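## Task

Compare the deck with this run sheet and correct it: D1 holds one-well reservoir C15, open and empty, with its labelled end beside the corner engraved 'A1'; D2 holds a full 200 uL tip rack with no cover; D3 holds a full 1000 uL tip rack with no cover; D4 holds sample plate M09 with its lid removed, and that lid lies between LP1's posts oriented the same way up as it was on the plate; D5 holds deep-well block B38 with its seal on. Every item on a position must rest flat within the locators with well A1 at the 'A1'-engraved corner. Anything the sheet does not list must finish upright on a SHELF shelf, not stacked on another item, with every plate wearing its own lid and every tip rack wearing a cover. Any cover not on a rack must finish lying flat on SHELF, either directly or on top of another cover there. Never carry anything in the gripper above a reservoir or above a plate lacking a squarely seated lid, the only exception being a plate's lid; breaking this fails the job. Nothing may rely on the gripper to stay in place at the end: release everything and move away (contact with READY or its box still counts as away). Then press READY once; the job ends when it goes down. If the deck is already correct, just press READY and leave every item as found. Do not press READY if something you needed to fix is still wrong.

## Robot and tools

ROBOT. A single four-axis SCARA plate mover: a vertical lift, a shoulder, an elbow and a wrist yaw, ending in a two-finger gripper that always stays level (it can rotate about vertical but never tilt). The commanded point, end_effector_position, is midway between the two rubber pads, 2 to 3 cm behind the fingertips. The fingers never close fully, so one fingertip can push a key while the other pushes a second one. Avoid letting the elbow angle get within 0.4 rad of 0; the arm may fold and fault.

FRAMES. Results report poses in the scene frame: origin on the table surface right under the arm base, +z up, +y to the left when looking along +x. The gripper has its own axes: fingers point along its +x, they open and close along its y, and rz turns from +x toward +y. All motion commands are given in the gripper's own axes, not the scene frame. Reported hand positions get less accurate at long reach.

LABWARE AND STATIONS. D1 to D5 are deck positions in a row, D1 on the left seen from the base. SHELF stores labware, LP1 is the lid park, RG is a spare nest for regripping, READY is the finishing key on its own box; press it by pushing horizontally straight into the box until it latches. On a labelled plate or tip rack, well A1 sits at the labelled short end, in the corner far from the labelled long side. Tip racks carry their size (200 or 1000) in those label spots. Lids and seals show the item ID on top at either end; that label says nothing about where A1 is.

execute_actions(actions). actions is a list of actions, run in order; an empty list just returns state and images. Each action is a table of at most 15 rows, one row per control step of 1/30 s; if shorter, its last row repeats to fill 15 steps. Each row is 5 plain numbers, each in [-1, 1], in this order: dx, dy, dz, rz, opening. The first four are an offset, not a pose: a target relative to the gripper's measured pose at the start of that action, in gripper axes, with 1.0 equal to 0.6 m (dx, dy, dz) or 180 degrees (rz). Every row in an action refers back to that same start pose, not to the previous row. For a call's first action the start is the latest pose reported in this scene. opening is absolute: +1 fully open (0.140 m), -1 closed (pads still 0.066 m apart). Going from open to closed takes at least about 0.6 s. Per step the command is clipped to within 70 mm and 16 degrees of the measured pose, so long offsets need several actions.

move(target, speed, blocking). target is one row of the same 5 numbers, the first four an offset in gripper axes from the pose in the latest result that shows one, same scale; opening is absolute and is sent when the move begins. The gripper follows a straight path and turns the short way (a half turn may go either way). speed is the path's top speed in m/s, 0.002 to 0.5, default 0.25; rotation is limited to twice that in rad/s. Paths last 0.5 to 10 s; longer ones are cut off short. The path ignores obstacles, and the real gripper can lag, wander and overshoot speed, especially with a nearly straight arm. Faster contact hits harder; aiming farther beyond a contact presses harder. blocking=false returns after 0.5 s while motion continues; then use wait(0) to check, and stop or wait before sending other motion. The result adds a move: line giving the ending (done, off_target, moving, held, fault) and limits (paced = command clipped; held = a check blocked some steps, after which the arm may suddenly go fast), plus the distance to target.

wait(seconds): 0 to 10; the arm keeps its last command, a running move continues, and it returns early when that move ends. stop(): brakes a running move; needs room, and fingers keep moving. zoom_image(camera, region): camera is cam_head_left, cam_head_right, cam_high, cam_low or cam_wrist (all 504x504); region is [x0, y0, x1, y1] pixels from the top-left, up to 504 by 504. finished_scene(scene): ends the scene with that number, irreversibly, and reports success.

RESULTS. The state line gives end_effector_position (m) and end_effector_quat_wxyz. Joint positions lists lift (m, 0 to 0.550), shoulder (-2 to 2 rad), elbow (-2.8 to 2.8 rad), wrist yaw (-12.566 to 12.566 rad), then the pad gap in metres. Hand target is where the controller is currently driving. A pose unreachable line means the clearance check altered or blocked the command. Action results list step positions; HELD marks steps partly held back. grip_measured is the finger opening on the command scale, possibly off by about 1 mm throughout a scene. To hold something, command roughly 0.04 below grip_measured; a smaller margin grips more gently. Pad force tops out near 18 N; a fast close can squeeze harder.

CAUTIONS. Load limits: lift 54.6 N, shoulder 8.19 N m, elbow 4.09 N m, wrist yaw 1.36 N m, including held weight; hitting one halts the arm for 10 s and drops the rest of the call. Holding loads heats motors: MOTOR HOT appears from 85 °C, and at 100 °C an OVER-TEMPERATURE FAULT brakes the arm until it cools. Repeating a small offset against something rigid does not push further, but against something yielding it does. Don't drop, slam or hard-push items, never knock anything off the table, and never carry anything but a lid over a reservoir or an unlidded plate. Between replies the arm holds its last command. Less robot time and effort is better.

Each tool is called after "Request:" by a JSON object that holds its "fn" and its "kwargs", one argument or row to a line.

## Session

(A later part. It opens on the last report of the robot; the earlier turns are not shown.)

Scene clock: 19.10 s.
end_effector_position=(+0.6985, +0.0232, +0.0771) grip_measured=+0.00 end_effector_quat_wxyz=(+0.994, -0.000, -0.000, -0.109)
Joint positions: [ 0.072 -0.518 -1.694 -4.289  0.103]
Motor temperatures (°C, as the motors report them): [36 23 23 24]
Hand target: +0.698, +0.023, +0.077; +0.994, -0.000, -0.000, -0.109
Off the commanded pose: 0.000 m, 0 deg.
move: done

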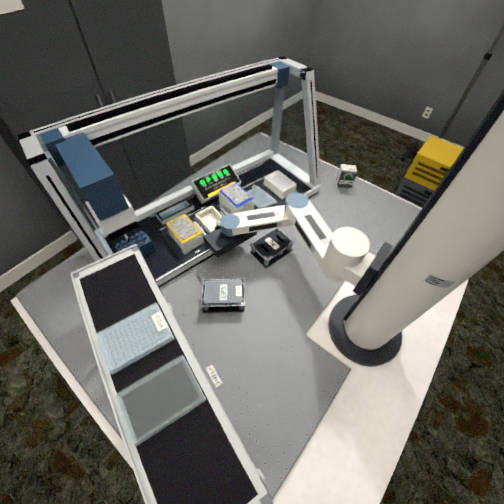

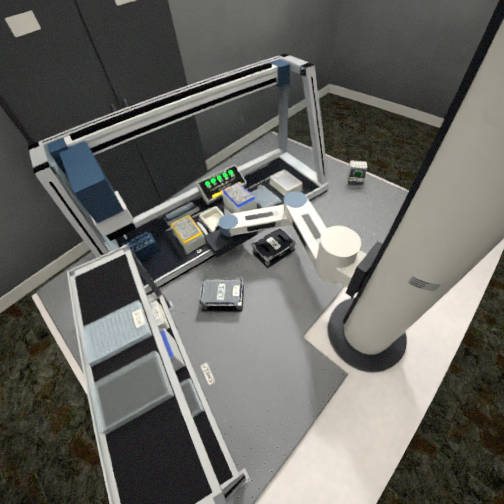

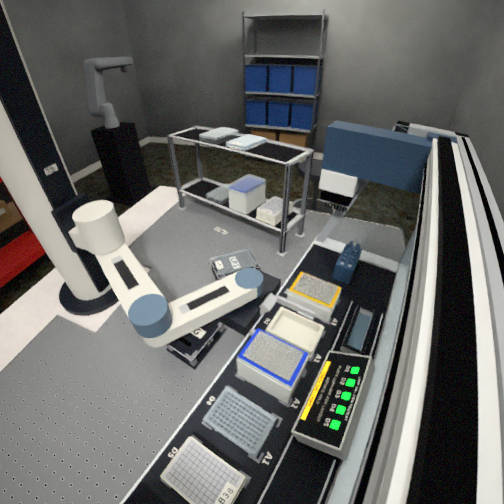

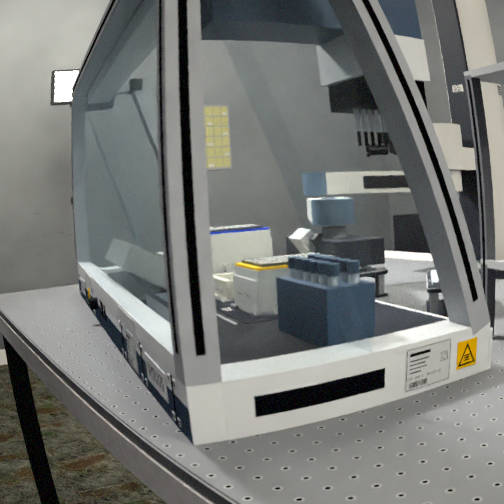

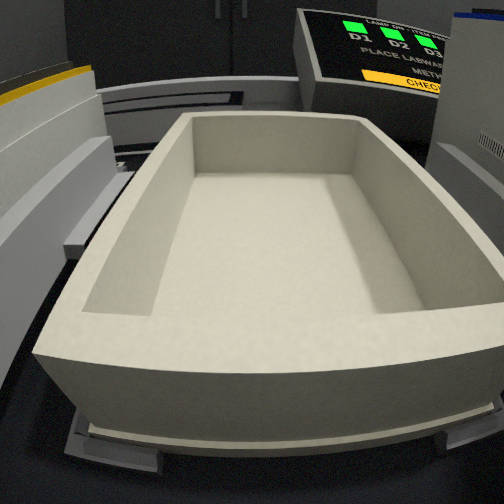

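Request:
{"fn": "execute_actions", "kwargs": {
  "actions": [
    [[0,0,0,0,-0.1],[0,0,0,0,-0.2],[0,0,0,0,-0.3],[0,0,0,0,-0.38],[0,0,0,0,-0.44],[0,0,0,0,-0.47],[0,0,0,0,-0.49],[0,0,0,0,-0.505],[0,0,0,0,-0.52],[0,0,0,0,-0.53],[0,0,0,0,-0.54],[0,0,0,0,-0.55],[0,0,0,0,-0.56],[0,0,0,0,-0.57],[0,0,0,0,-0.575]]
  ]
}}

Scene clock: 19.87 s.
end_effector_position=(+0.6986, +0.0222, +0.0771) grip_measured=-0.53 end_effector_quat_wxyz=(+0.994, -0.000, -0.000, -0.111)
Joint positions: [ 0.072 -0.519 -1.695 -4.292  0.083]
Motor temperatures (°C, as the motors report them): [36 23 23 24]
Hand target: +0.699, +0.023, +0.077; +0.994, -0.000, -0.000, -0.109
Off the commanded pose: 0.001 m, 0 deg.
Step readings (end_effector_position):
0: (+0.6985, +0.0232, +0.0771)
1: (+0.6985, +0.0232, +0.0771)
2: (+0.6985, +0.0232, +0.0771)
4: (+0.6985, +0.0232, +0.0771)
8: (+0.6986, +0.0226, +0.0771)
15: end_effector_position above

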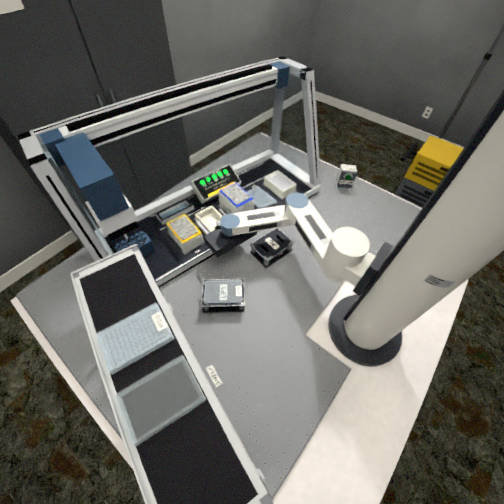

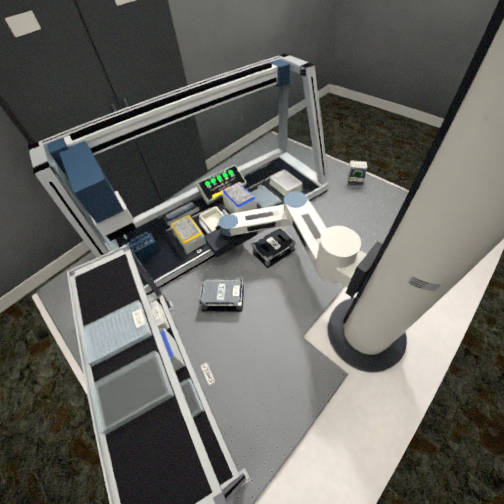

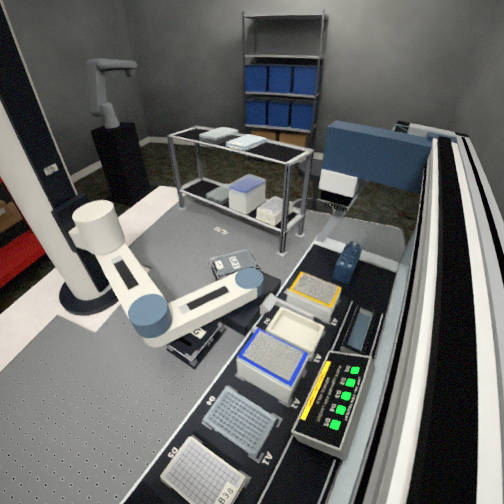

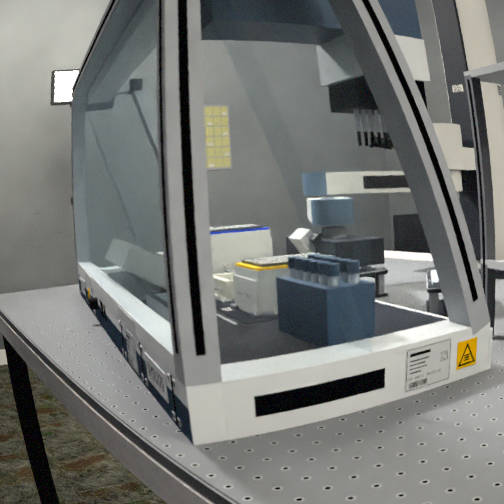

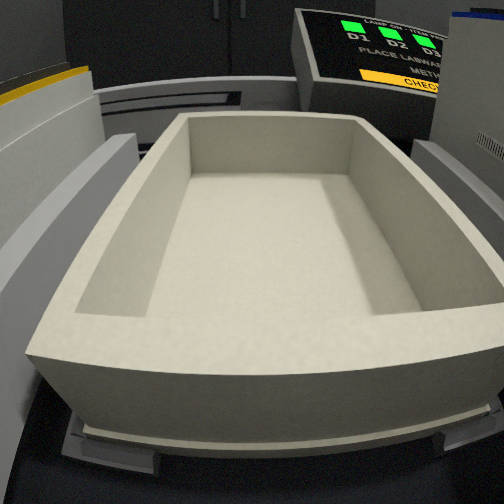

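Request:
{"fn": "move", "kwargs": {
  "target": [0, -0.0007, 0.025, 0, -0.575],
  "speed": 0.06
}}

Request:
{"fn": "move", "kwargs": {
  "target": [-0.24, 0, 0.01, 0, -0.575],
  "speed": 0.25
}}

Scene clock: 22.30 s.
end_effector_position=(+0.6985, +0.0218, +0.0921) grip_measured=-0.53 end_effector_quat_wxyz=(+0.994, -0.000, -0.000, -0.111)
Joint positions: [ 0.087 -0.52  -1.694 -4.291  0.083]
Motor temperatures (°C, as the motors report them): [36 23 23 24]
Hand target: +0.698, +0.022, +0.092; +0.994, -0.000, -0.000, -0.111
Off the commanded pose: 0.000 m, 0 deg.
move: done

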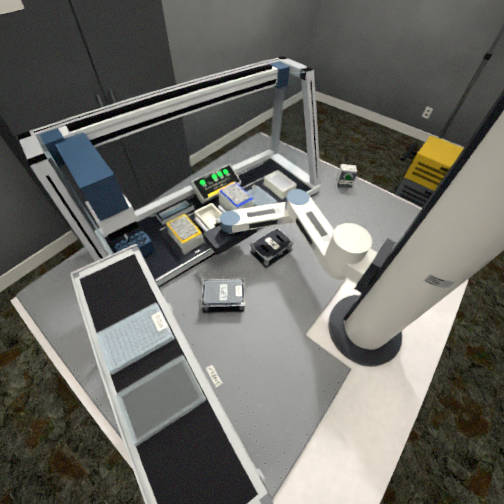

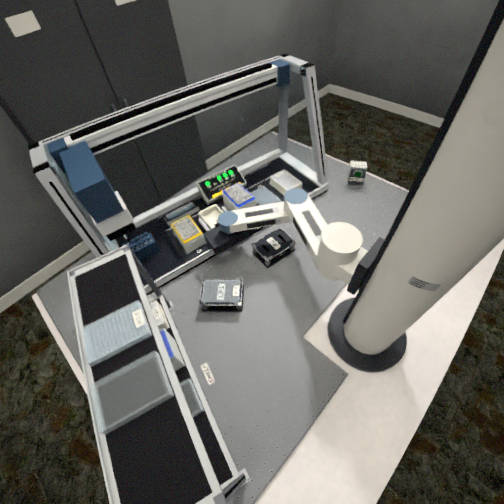

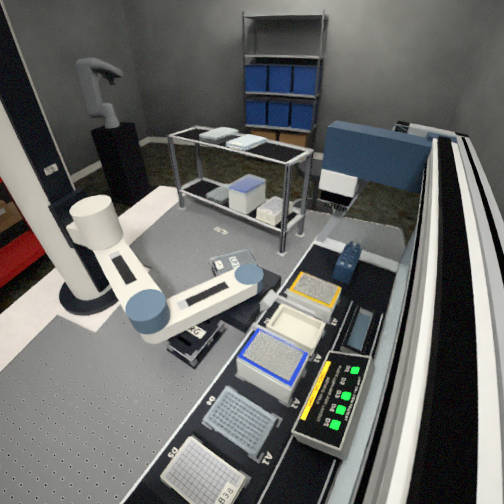

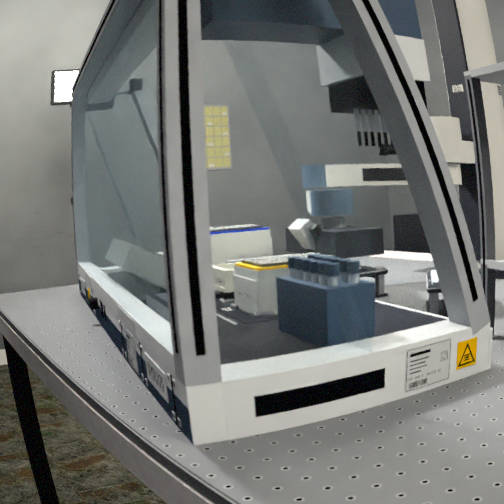

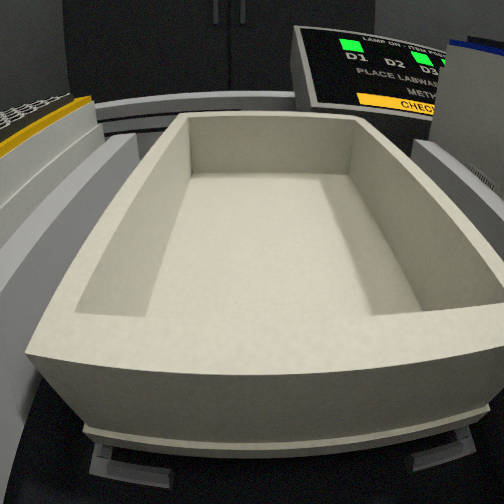

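Scene clock: 23.27 s.
end_effector_position=(+0.5580, +0.0536, +0.0981) grip_measured=-0.53 end_effector_quat_wxyz=(+0.994, -0.000, -0.000, -0.111)
Joint positions: [ 0.093 -0.587 -1.039 -4.879  0.083]
Motor temperatures (°C, as the motors report them): [36 23 23 24]
Hand target: +0.558, +0.053, +0.098; +0.994, -0.000, -0.000, -0.111
Off the commanded pose: 0.000 m, 0 deg.
move: done

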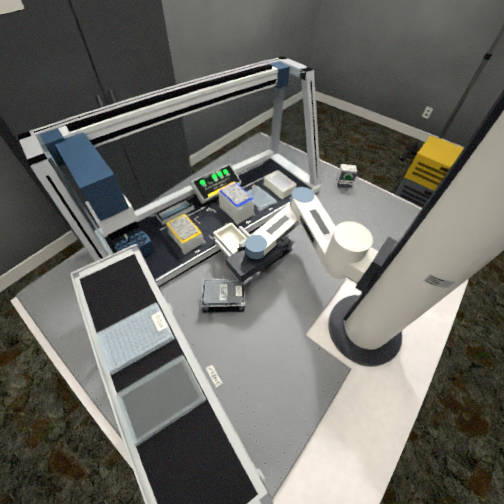

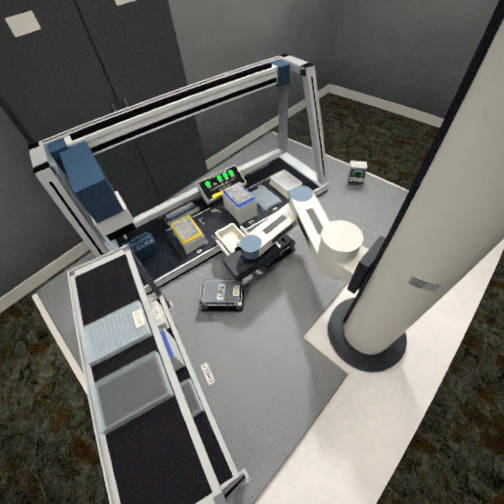

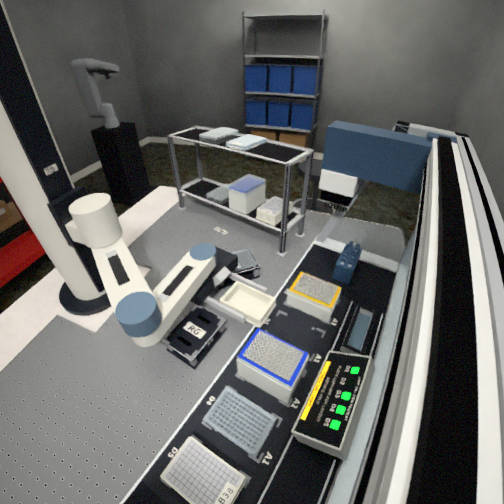

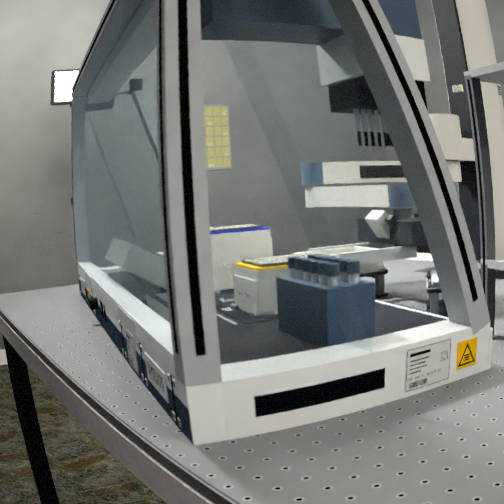

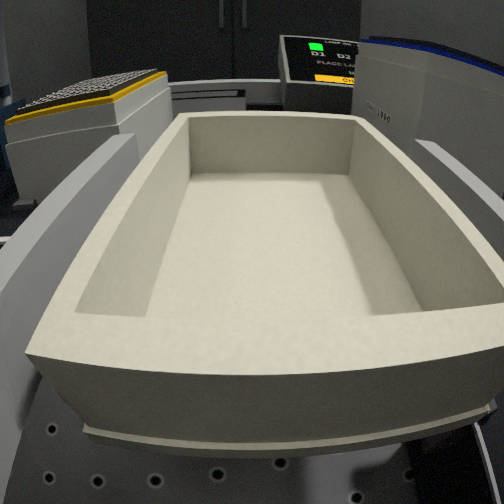

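Request:
{"fn": "move", "kwargs": {
  "target": [-0.106, -0.215, -0.0135, 0.0016, -0.575],
  "speed": 0.22
}}

Scene clock: 24.80 s.
end_effector_position=(+0.4677, -0.0585, +0.0900) grip_measured=-0.53 end_effector_quat_wxyz=(+0.994, -0.000, -0.000, -0.109)
Joint positions: [ 0.085 -1.206 -0.601 -4.694  0.083]
Motor temperatures (°C, as the motors report them): [36 23 23 24]
Hand target: +0.468, -0.058, +0.090; +0.994, -0.000, -0.000, -0.108
Off the commanded pose: 0.000 m, 0 deg.
move: done

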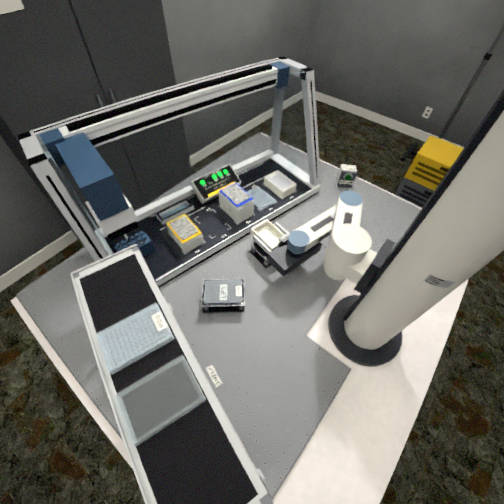

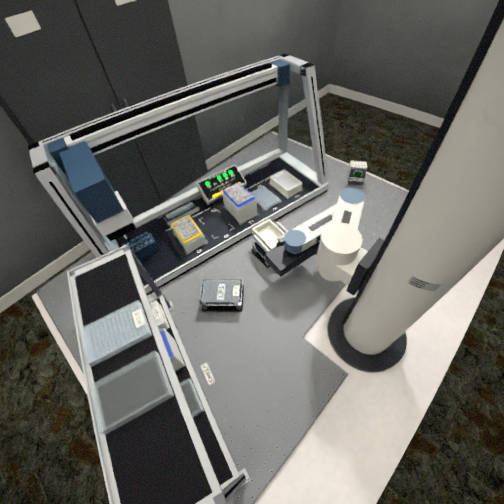

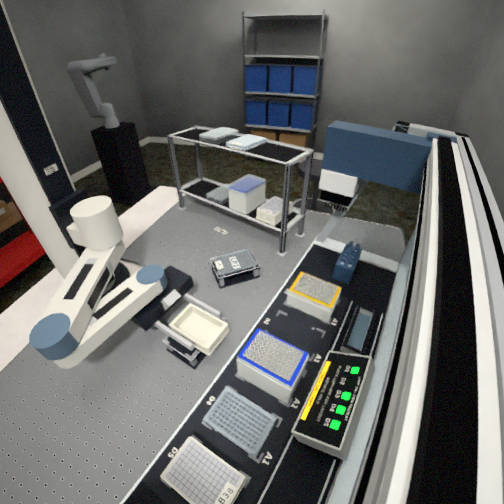

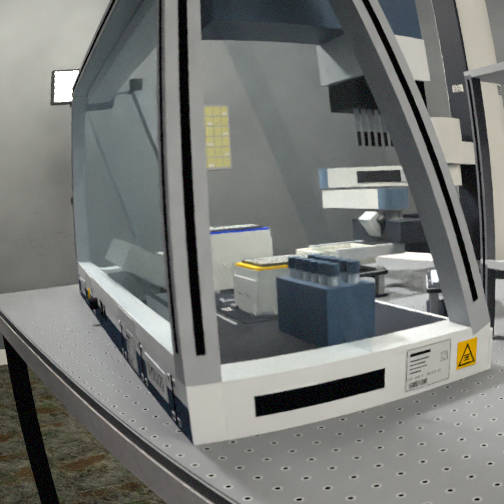

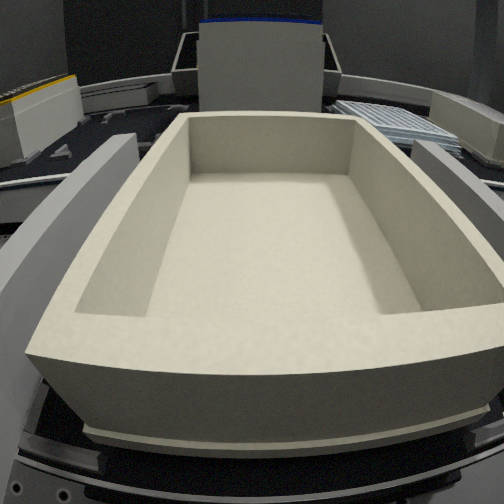

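Request:
{"fn": "zoom_image", "kwargs": {
  "camera": "cam_wrist",
  "region": [0, 400, 150, 504]
}}

Request:
{"fn": "zoom_image", "kwargs": {
  "camera": "cam_wrist",
  "region": [384, 390, 504, 490]
}}

Request:
{"fn": "zoom_image", "kwargs": {
  "camera": "cam_high",
  "region": [150, 285, 250, 375]
}}

Region (0, 400, 150, 504) of cam_wrist's 504x504 image, scaled by 3.360, with more detail than that image has; it fills the top 349 rows of this view, and the rest is white.

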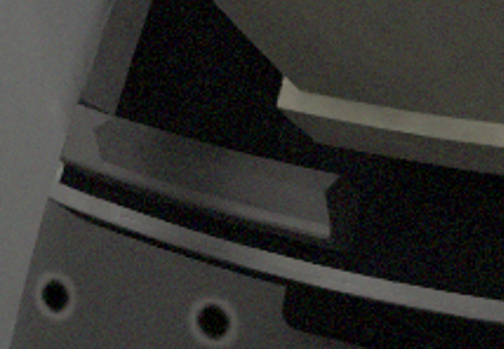

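Region (384, 390, 504, 490) of cam_wrist's 504x504 image, scaled by 4.200, with more detail than that image has.

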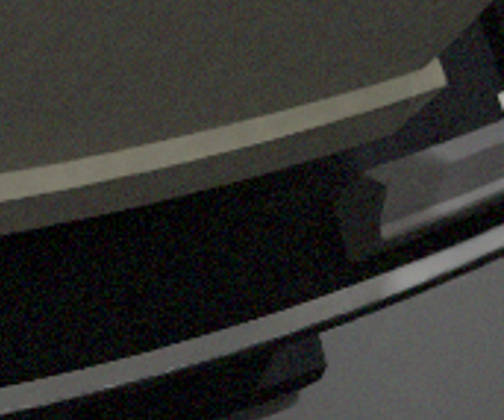

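Region (150, 285, 250, 375) of cam_high's 504x504 image, scaled by 5.040, with more detail than that image has; it fills the top 454 rows of this view, and the rest is white.

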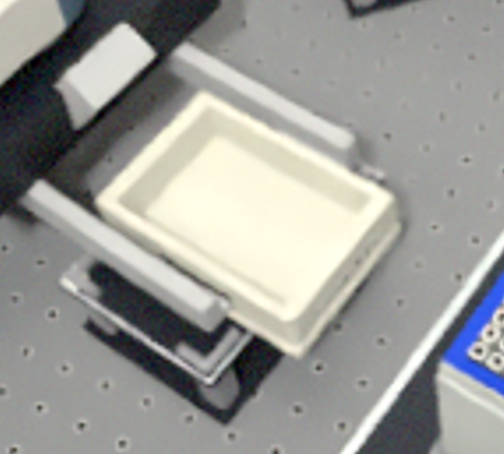

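Request:
{"fn": "move", "kwargs": {
  "target": [0, 0, -0.0185, 0.0008, -0.575],
  "speed": 0.025
}}

Request:
{"fn": "zoom_image", "kwargs": {
  "camera": "cam_wrist",
  "region": [0, 400, 150, 504]
}}

Request:
{"fn": "zoom_image", "kwargs": {
  "camera": "cam_high",
  "region": [150, 285, 250, 375]
}}

Scene clock: 26.17 s.
end_effector_position=(+0.4677, -0.0585, +0.0792) grip_measured=-0.53 end_effector_quat_wxyz=(+0.994, -0.000, -0.000, -0.107)
Joint positions: [ 0.074 -1.208 -0.601 -4.689  0.083]
Motor temperatures (°C, as the motors report them): [36 23 23 24]
Hand target: +0.468, -0.058, +0.079; +0.994, -0.000, -0.000, -0.107
Off the commanded pose: 0.000 m, 0 deg.
move: done

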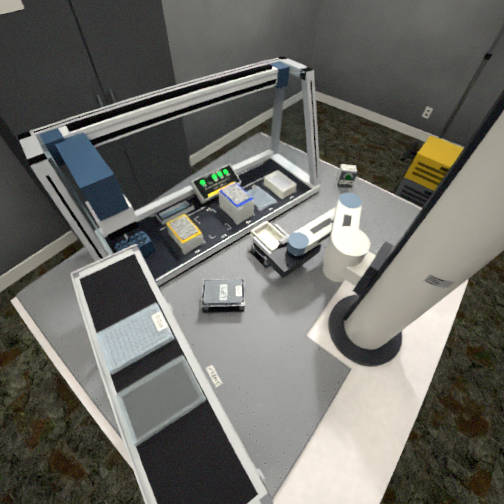

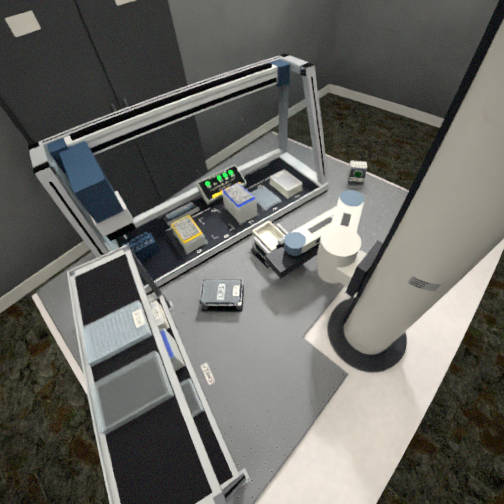

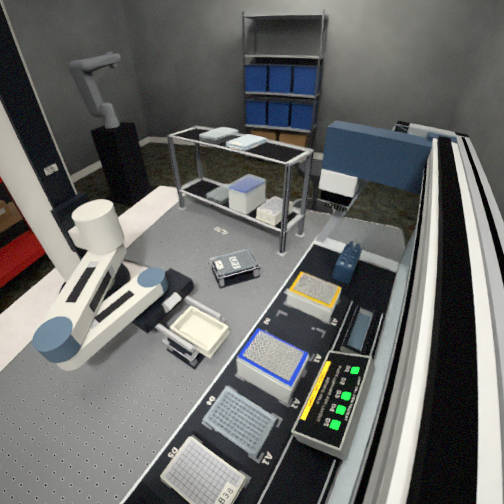

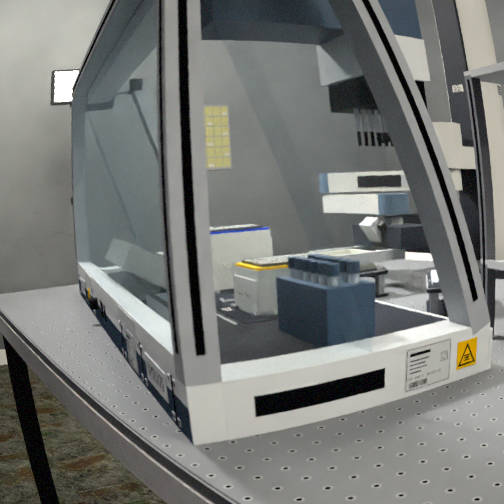

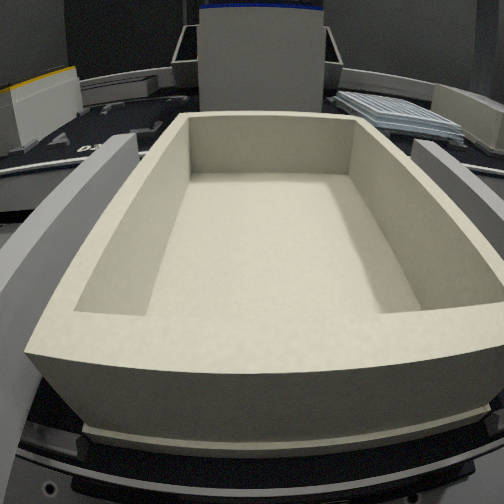

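Region (0, 400, 150, 504) of cam_wrist's 504x504 image, scaled by 3.360, with more detail than that image has; it fills the top 349 rows of this view, and the rest is white.

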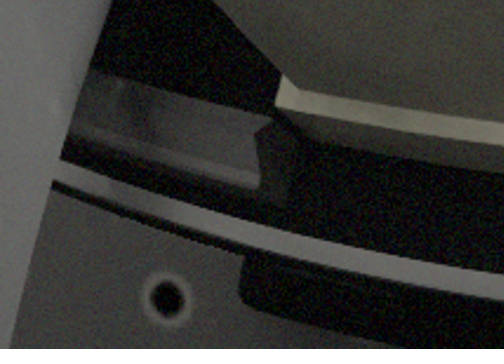

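Region (150, 285, 250, 375) of cam_high's 504x504 image, scaled by 5.040, with more detail than that image has; it fills the top 454 rows of this view, and the rest is white.

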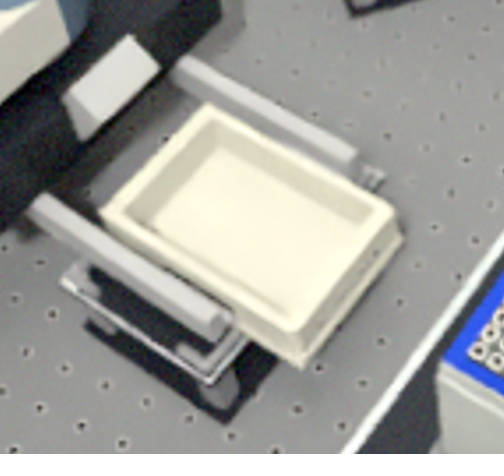

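Request:
{"fn": "execute_actions", "kwargs": {
  "actions": [
    [[0,0,0.0005,0,-0.5],[0,0,0.0005,0,-0.4],[0,0,0.0005,0,-0.3],[0,0,0.0005,0,-0.2],[0,0,0.002,0,-0.1],[0,0,0.006,0,0],[0,0,0.011,0,0],[0,0,0.017,0,0],[0,0,0.024,0,0],[0,0,0.031,0,0],[0,0,0.038,0,0],[0,0,0.045,0,0],[0,0,0.052,0,0],[0,0,0.058,0,0],[0,0,0.062,0,0]]
  ]
}}

Scene clock: 28.27 s.
end_effector_position=(+0.4677, -0.0585, +0.1110) grip_measured=+0.00 end_effector_quat_wxyz=(+0.994, -0.000, -0.000, -0.107)
Joint positions: [ 0.106 -1.208 -0.601 -4.689  0.103]
Motor temperatures (°C, as the motors report them): [36 23 23 24]
Hand target: +0.468, -0.058, +0.116; +0.994, -0.000, -0.000, -0.107
Off the commanded pose: 0.005 m, 0 deg.
Step readings (end_effector_position):
0: (+0.4677, -0.0585, +0.0792)
1: (+0.4677, -0.0585, +0.0793)
2: (+0.4677, -0.0585, +0.0797)
4: (+0.4677, -0.0585, +0.0796)
8: (+0.4677, -0.0585, +0.0848)
15: end_effector_position above

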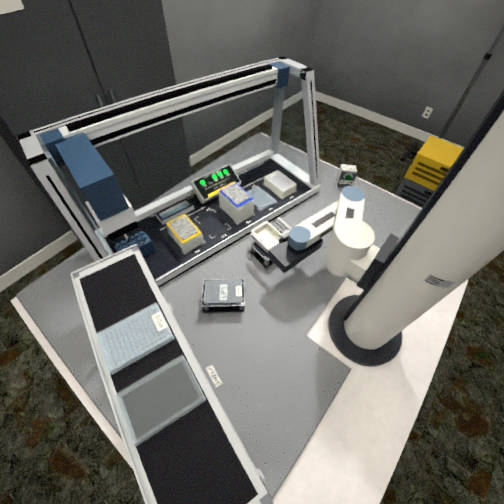

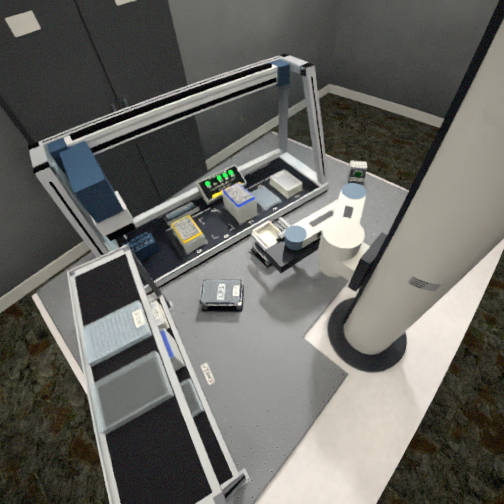

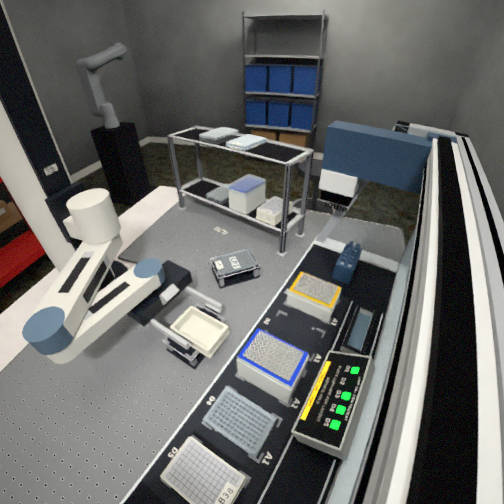

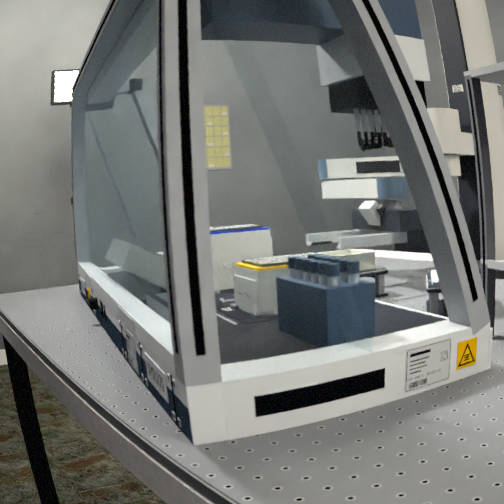

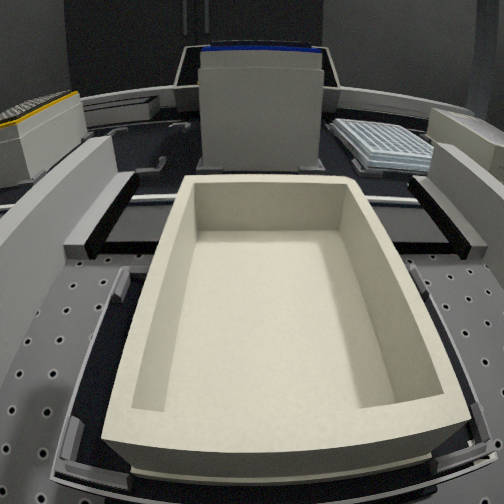

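Request:
{"fn": "move", "kwargs": {
  "target": [-0.1623, 0.3713, 0.048, 0.1, 1],
  "speed": 0.3
}}

Scene clock: 29.90 s.
end_effector_position=(+0.4197, +0.1802, +0.1398) grip_measured=+1.00 end_effector_quat_wxyz=(+0.999, -0.000, -0.000, +0.049)
Joint positions: [ 0.135  0.006 -0.762 -5.428  0.14 ]
Motor temperatures (°C, as the motors report them): [36 23 23 24]
Hand target: +0.420, +0.180, +0.140; +0.999, -0.000, -0.000, +0.049
Off the commanded pose: 0.000 m, 0 deg.
move: done

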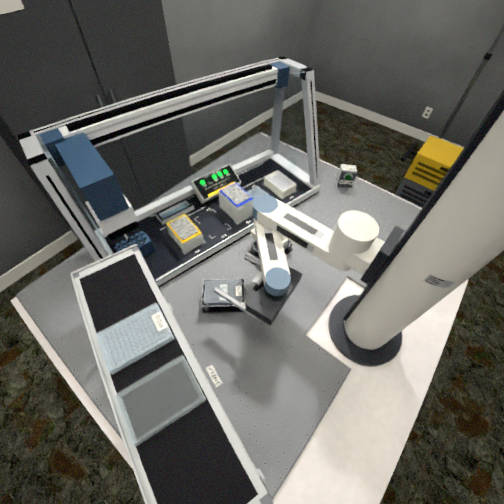

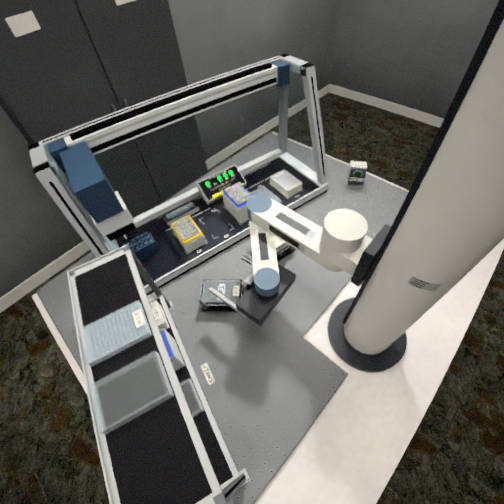

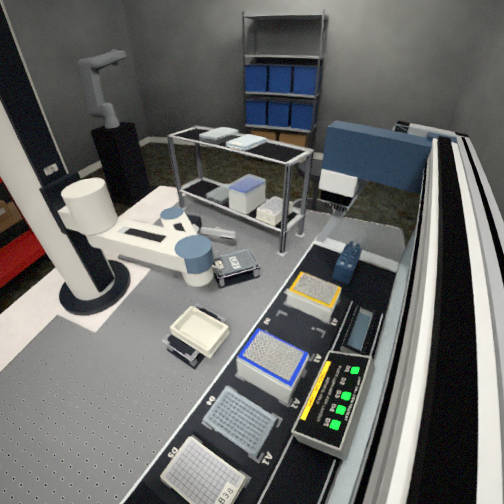

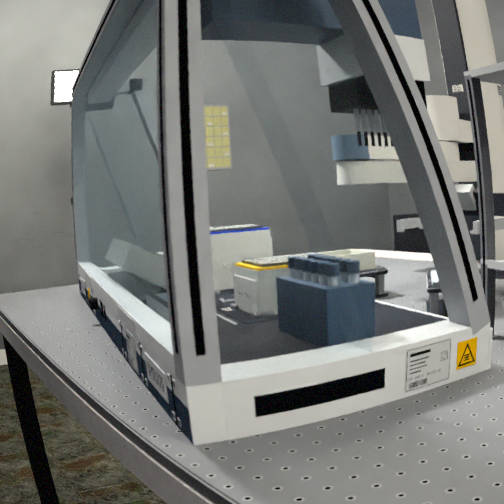

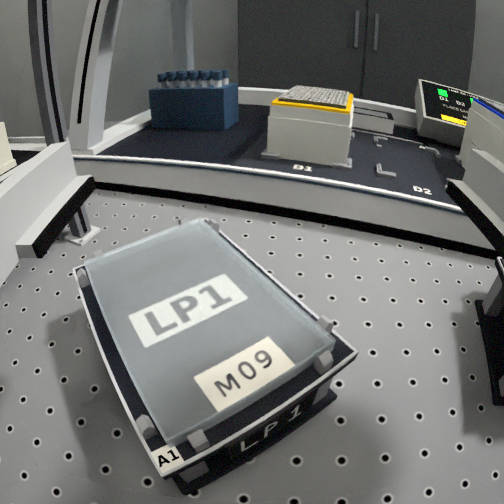

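Request:
{"fn": "zoom_image", "kwargs": {
  "camera": "cam_wrist",
  "region": [60, 205, 370, 500]
}}

Request:
{"fn": "zoom_image", "kwargs": {
  "camera": "cam_wrist",
  "region": [60, 205, 260, 315]
}}

Region (60, 205, 370, 500) of cam_wrist's 504x504 image, scaled by 1.626, with more detail than that image has; it fills the top 480 rows of this view, and the rest is white.

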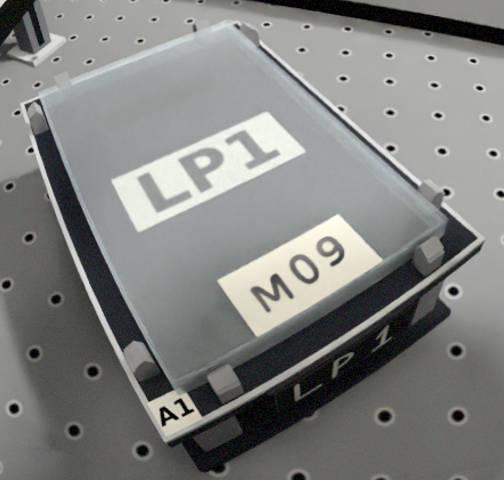

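Region (60, 205, 260, 315) of cam_wrist's 504x504 image, scaled by 2.520, with more detail than that image has; it fills the top 277 rows of this view, and the rest is white.

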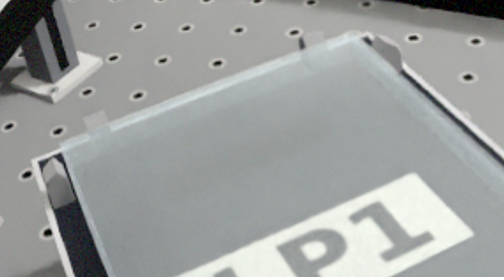

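LP1 holds lid M09, inside the posts and the right way up. Next is the 200 rack on D1.

Request:
{"fn": "move", "kwargs": {
  "target": [0.3262, -0.0552, -0.0738, -0.1019, 0],
  "speed": 0.3
}}

Scene clock: 31.57 s.
end_effector_position=(+0.6179, +0.1666, +0.0955) grip_measured=+0.00 end_effector_quat_wxyz=(+0.994, -0.000, -0.000, -0.111)
Joint positions: [ 0.09  -0.146 -1.547 -4.812  0.103]
Motor temperatures (°C, as the motors report them): [36 23 23 24]
Hand target: +0.618, +0.167, +0.096; +0.994, -0.000, -0.000, -0.110
Off the commanded pose: 0.000 m, 0 deg.
move: done

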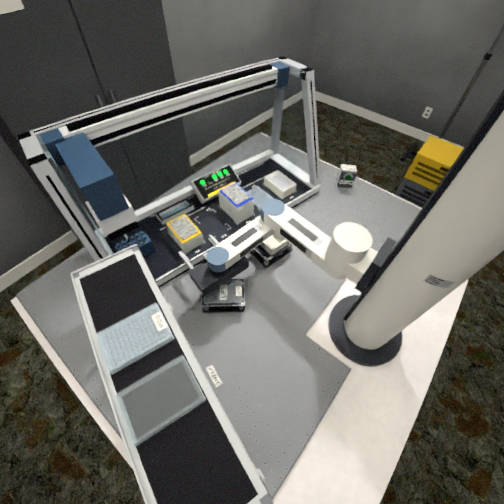

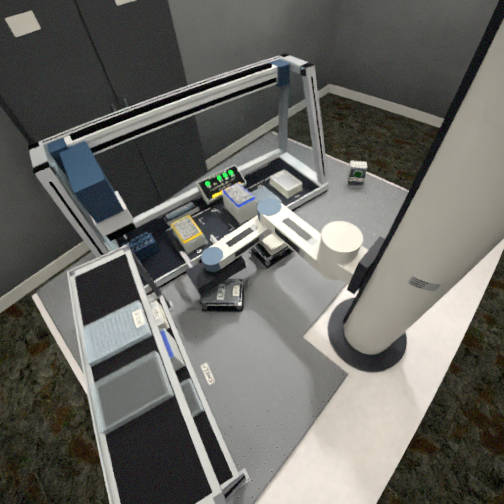

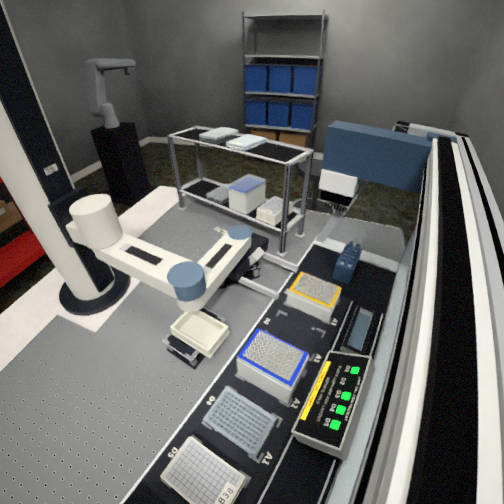

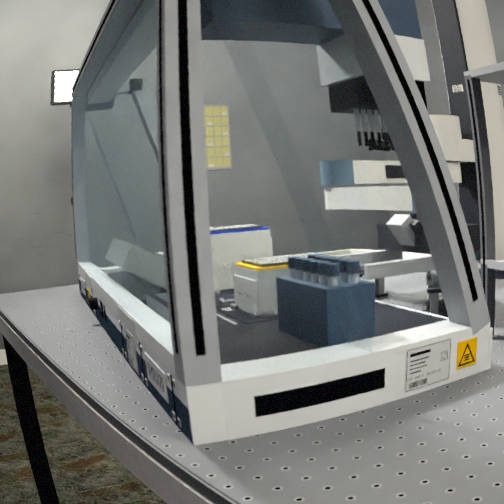

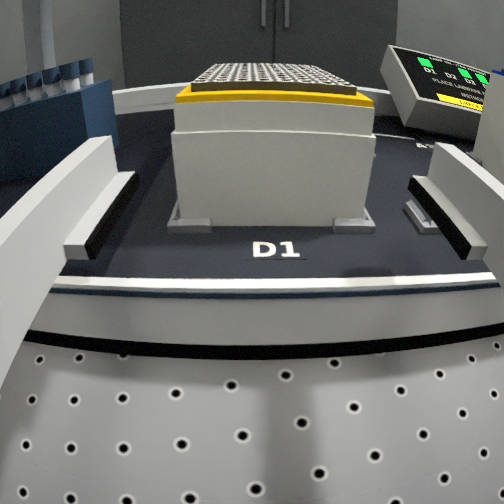

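Request:
{"fn": "zoom_image", "kwargs": {
  "camera": "cam_wrist",
  "region": [150, 120, 400, 290]
}}

Request:
{"fn": "zoom_image", "kwargs": {
  "camera": "cam_wrist",
  "region": [165, 55, 385, 115]
}}

Region (150, 120, 400, 290) of cam_wrist's 504x504 image, scaled by 2.016, with more detail than that image has; it fills the top 343 rows of this view, and the rest is white.

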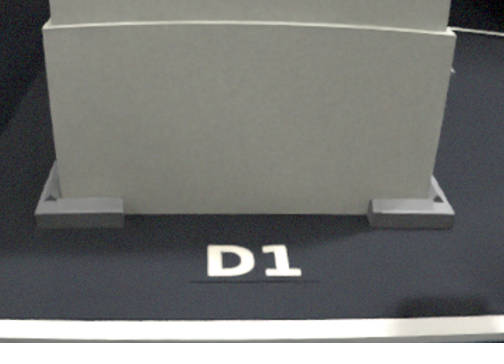

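Region (165, 55, 385, 115) of cam_wrist's 504x504 image, scaled by 2.291, with more detail than that image has; it fills the top 137 rows of this view, and the rest is white.

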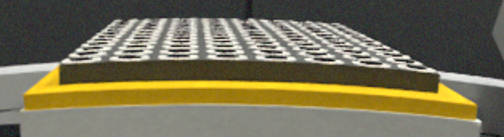

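Request:
{"fn": "move", "kwargs": {
  "target": [0.181, -0.0012, 0, 0, 0],
  "speed": 0.2
}}

Scene clock: 33.27 s.
end_effector_position=(+0.7237, +0.1419, +0.0955) grip_measured=+0.00 end_effector_quat_wxyz=(+0.994, -0.000, -0.000, -0.111)
Joint positions: [ 0.091 -0.096 -2.064 -4.345  0.103]
Motor temperatures (°C, as the motors report them): [36 23 23 24]
Hand target: +0.724, +0.142, +0.095; +0.994, -0.000, -0.000, -0.111
Off the commanded pose: 0.000 m, 0 deg.
move: done

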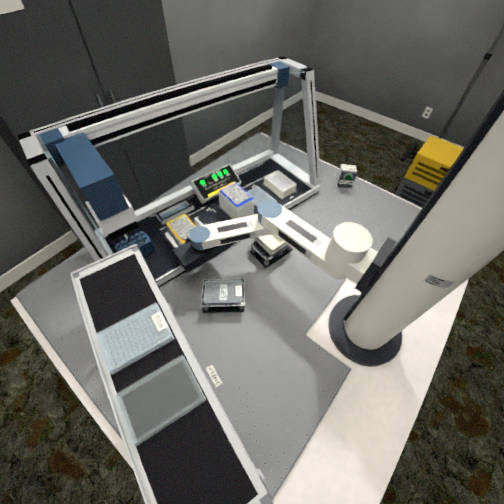

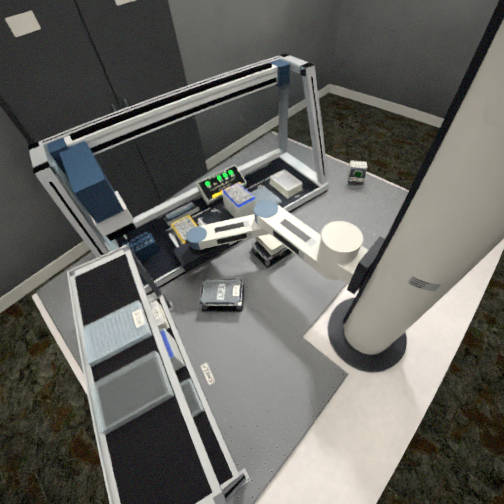

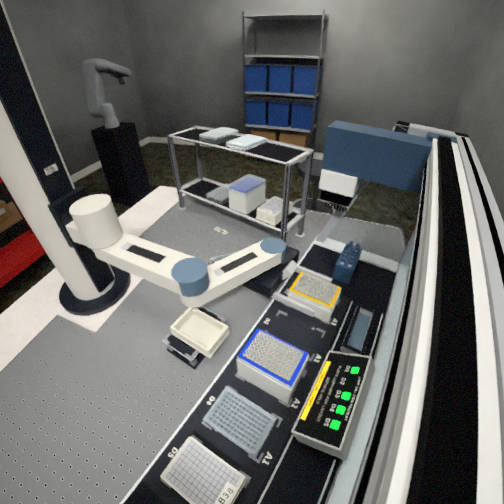

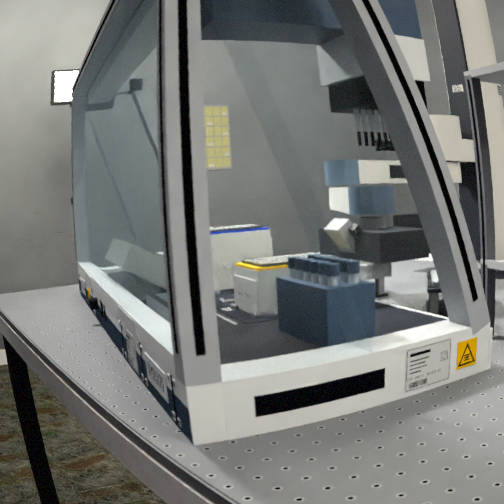

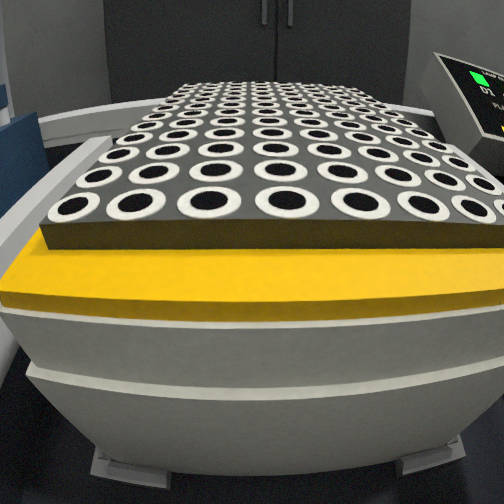

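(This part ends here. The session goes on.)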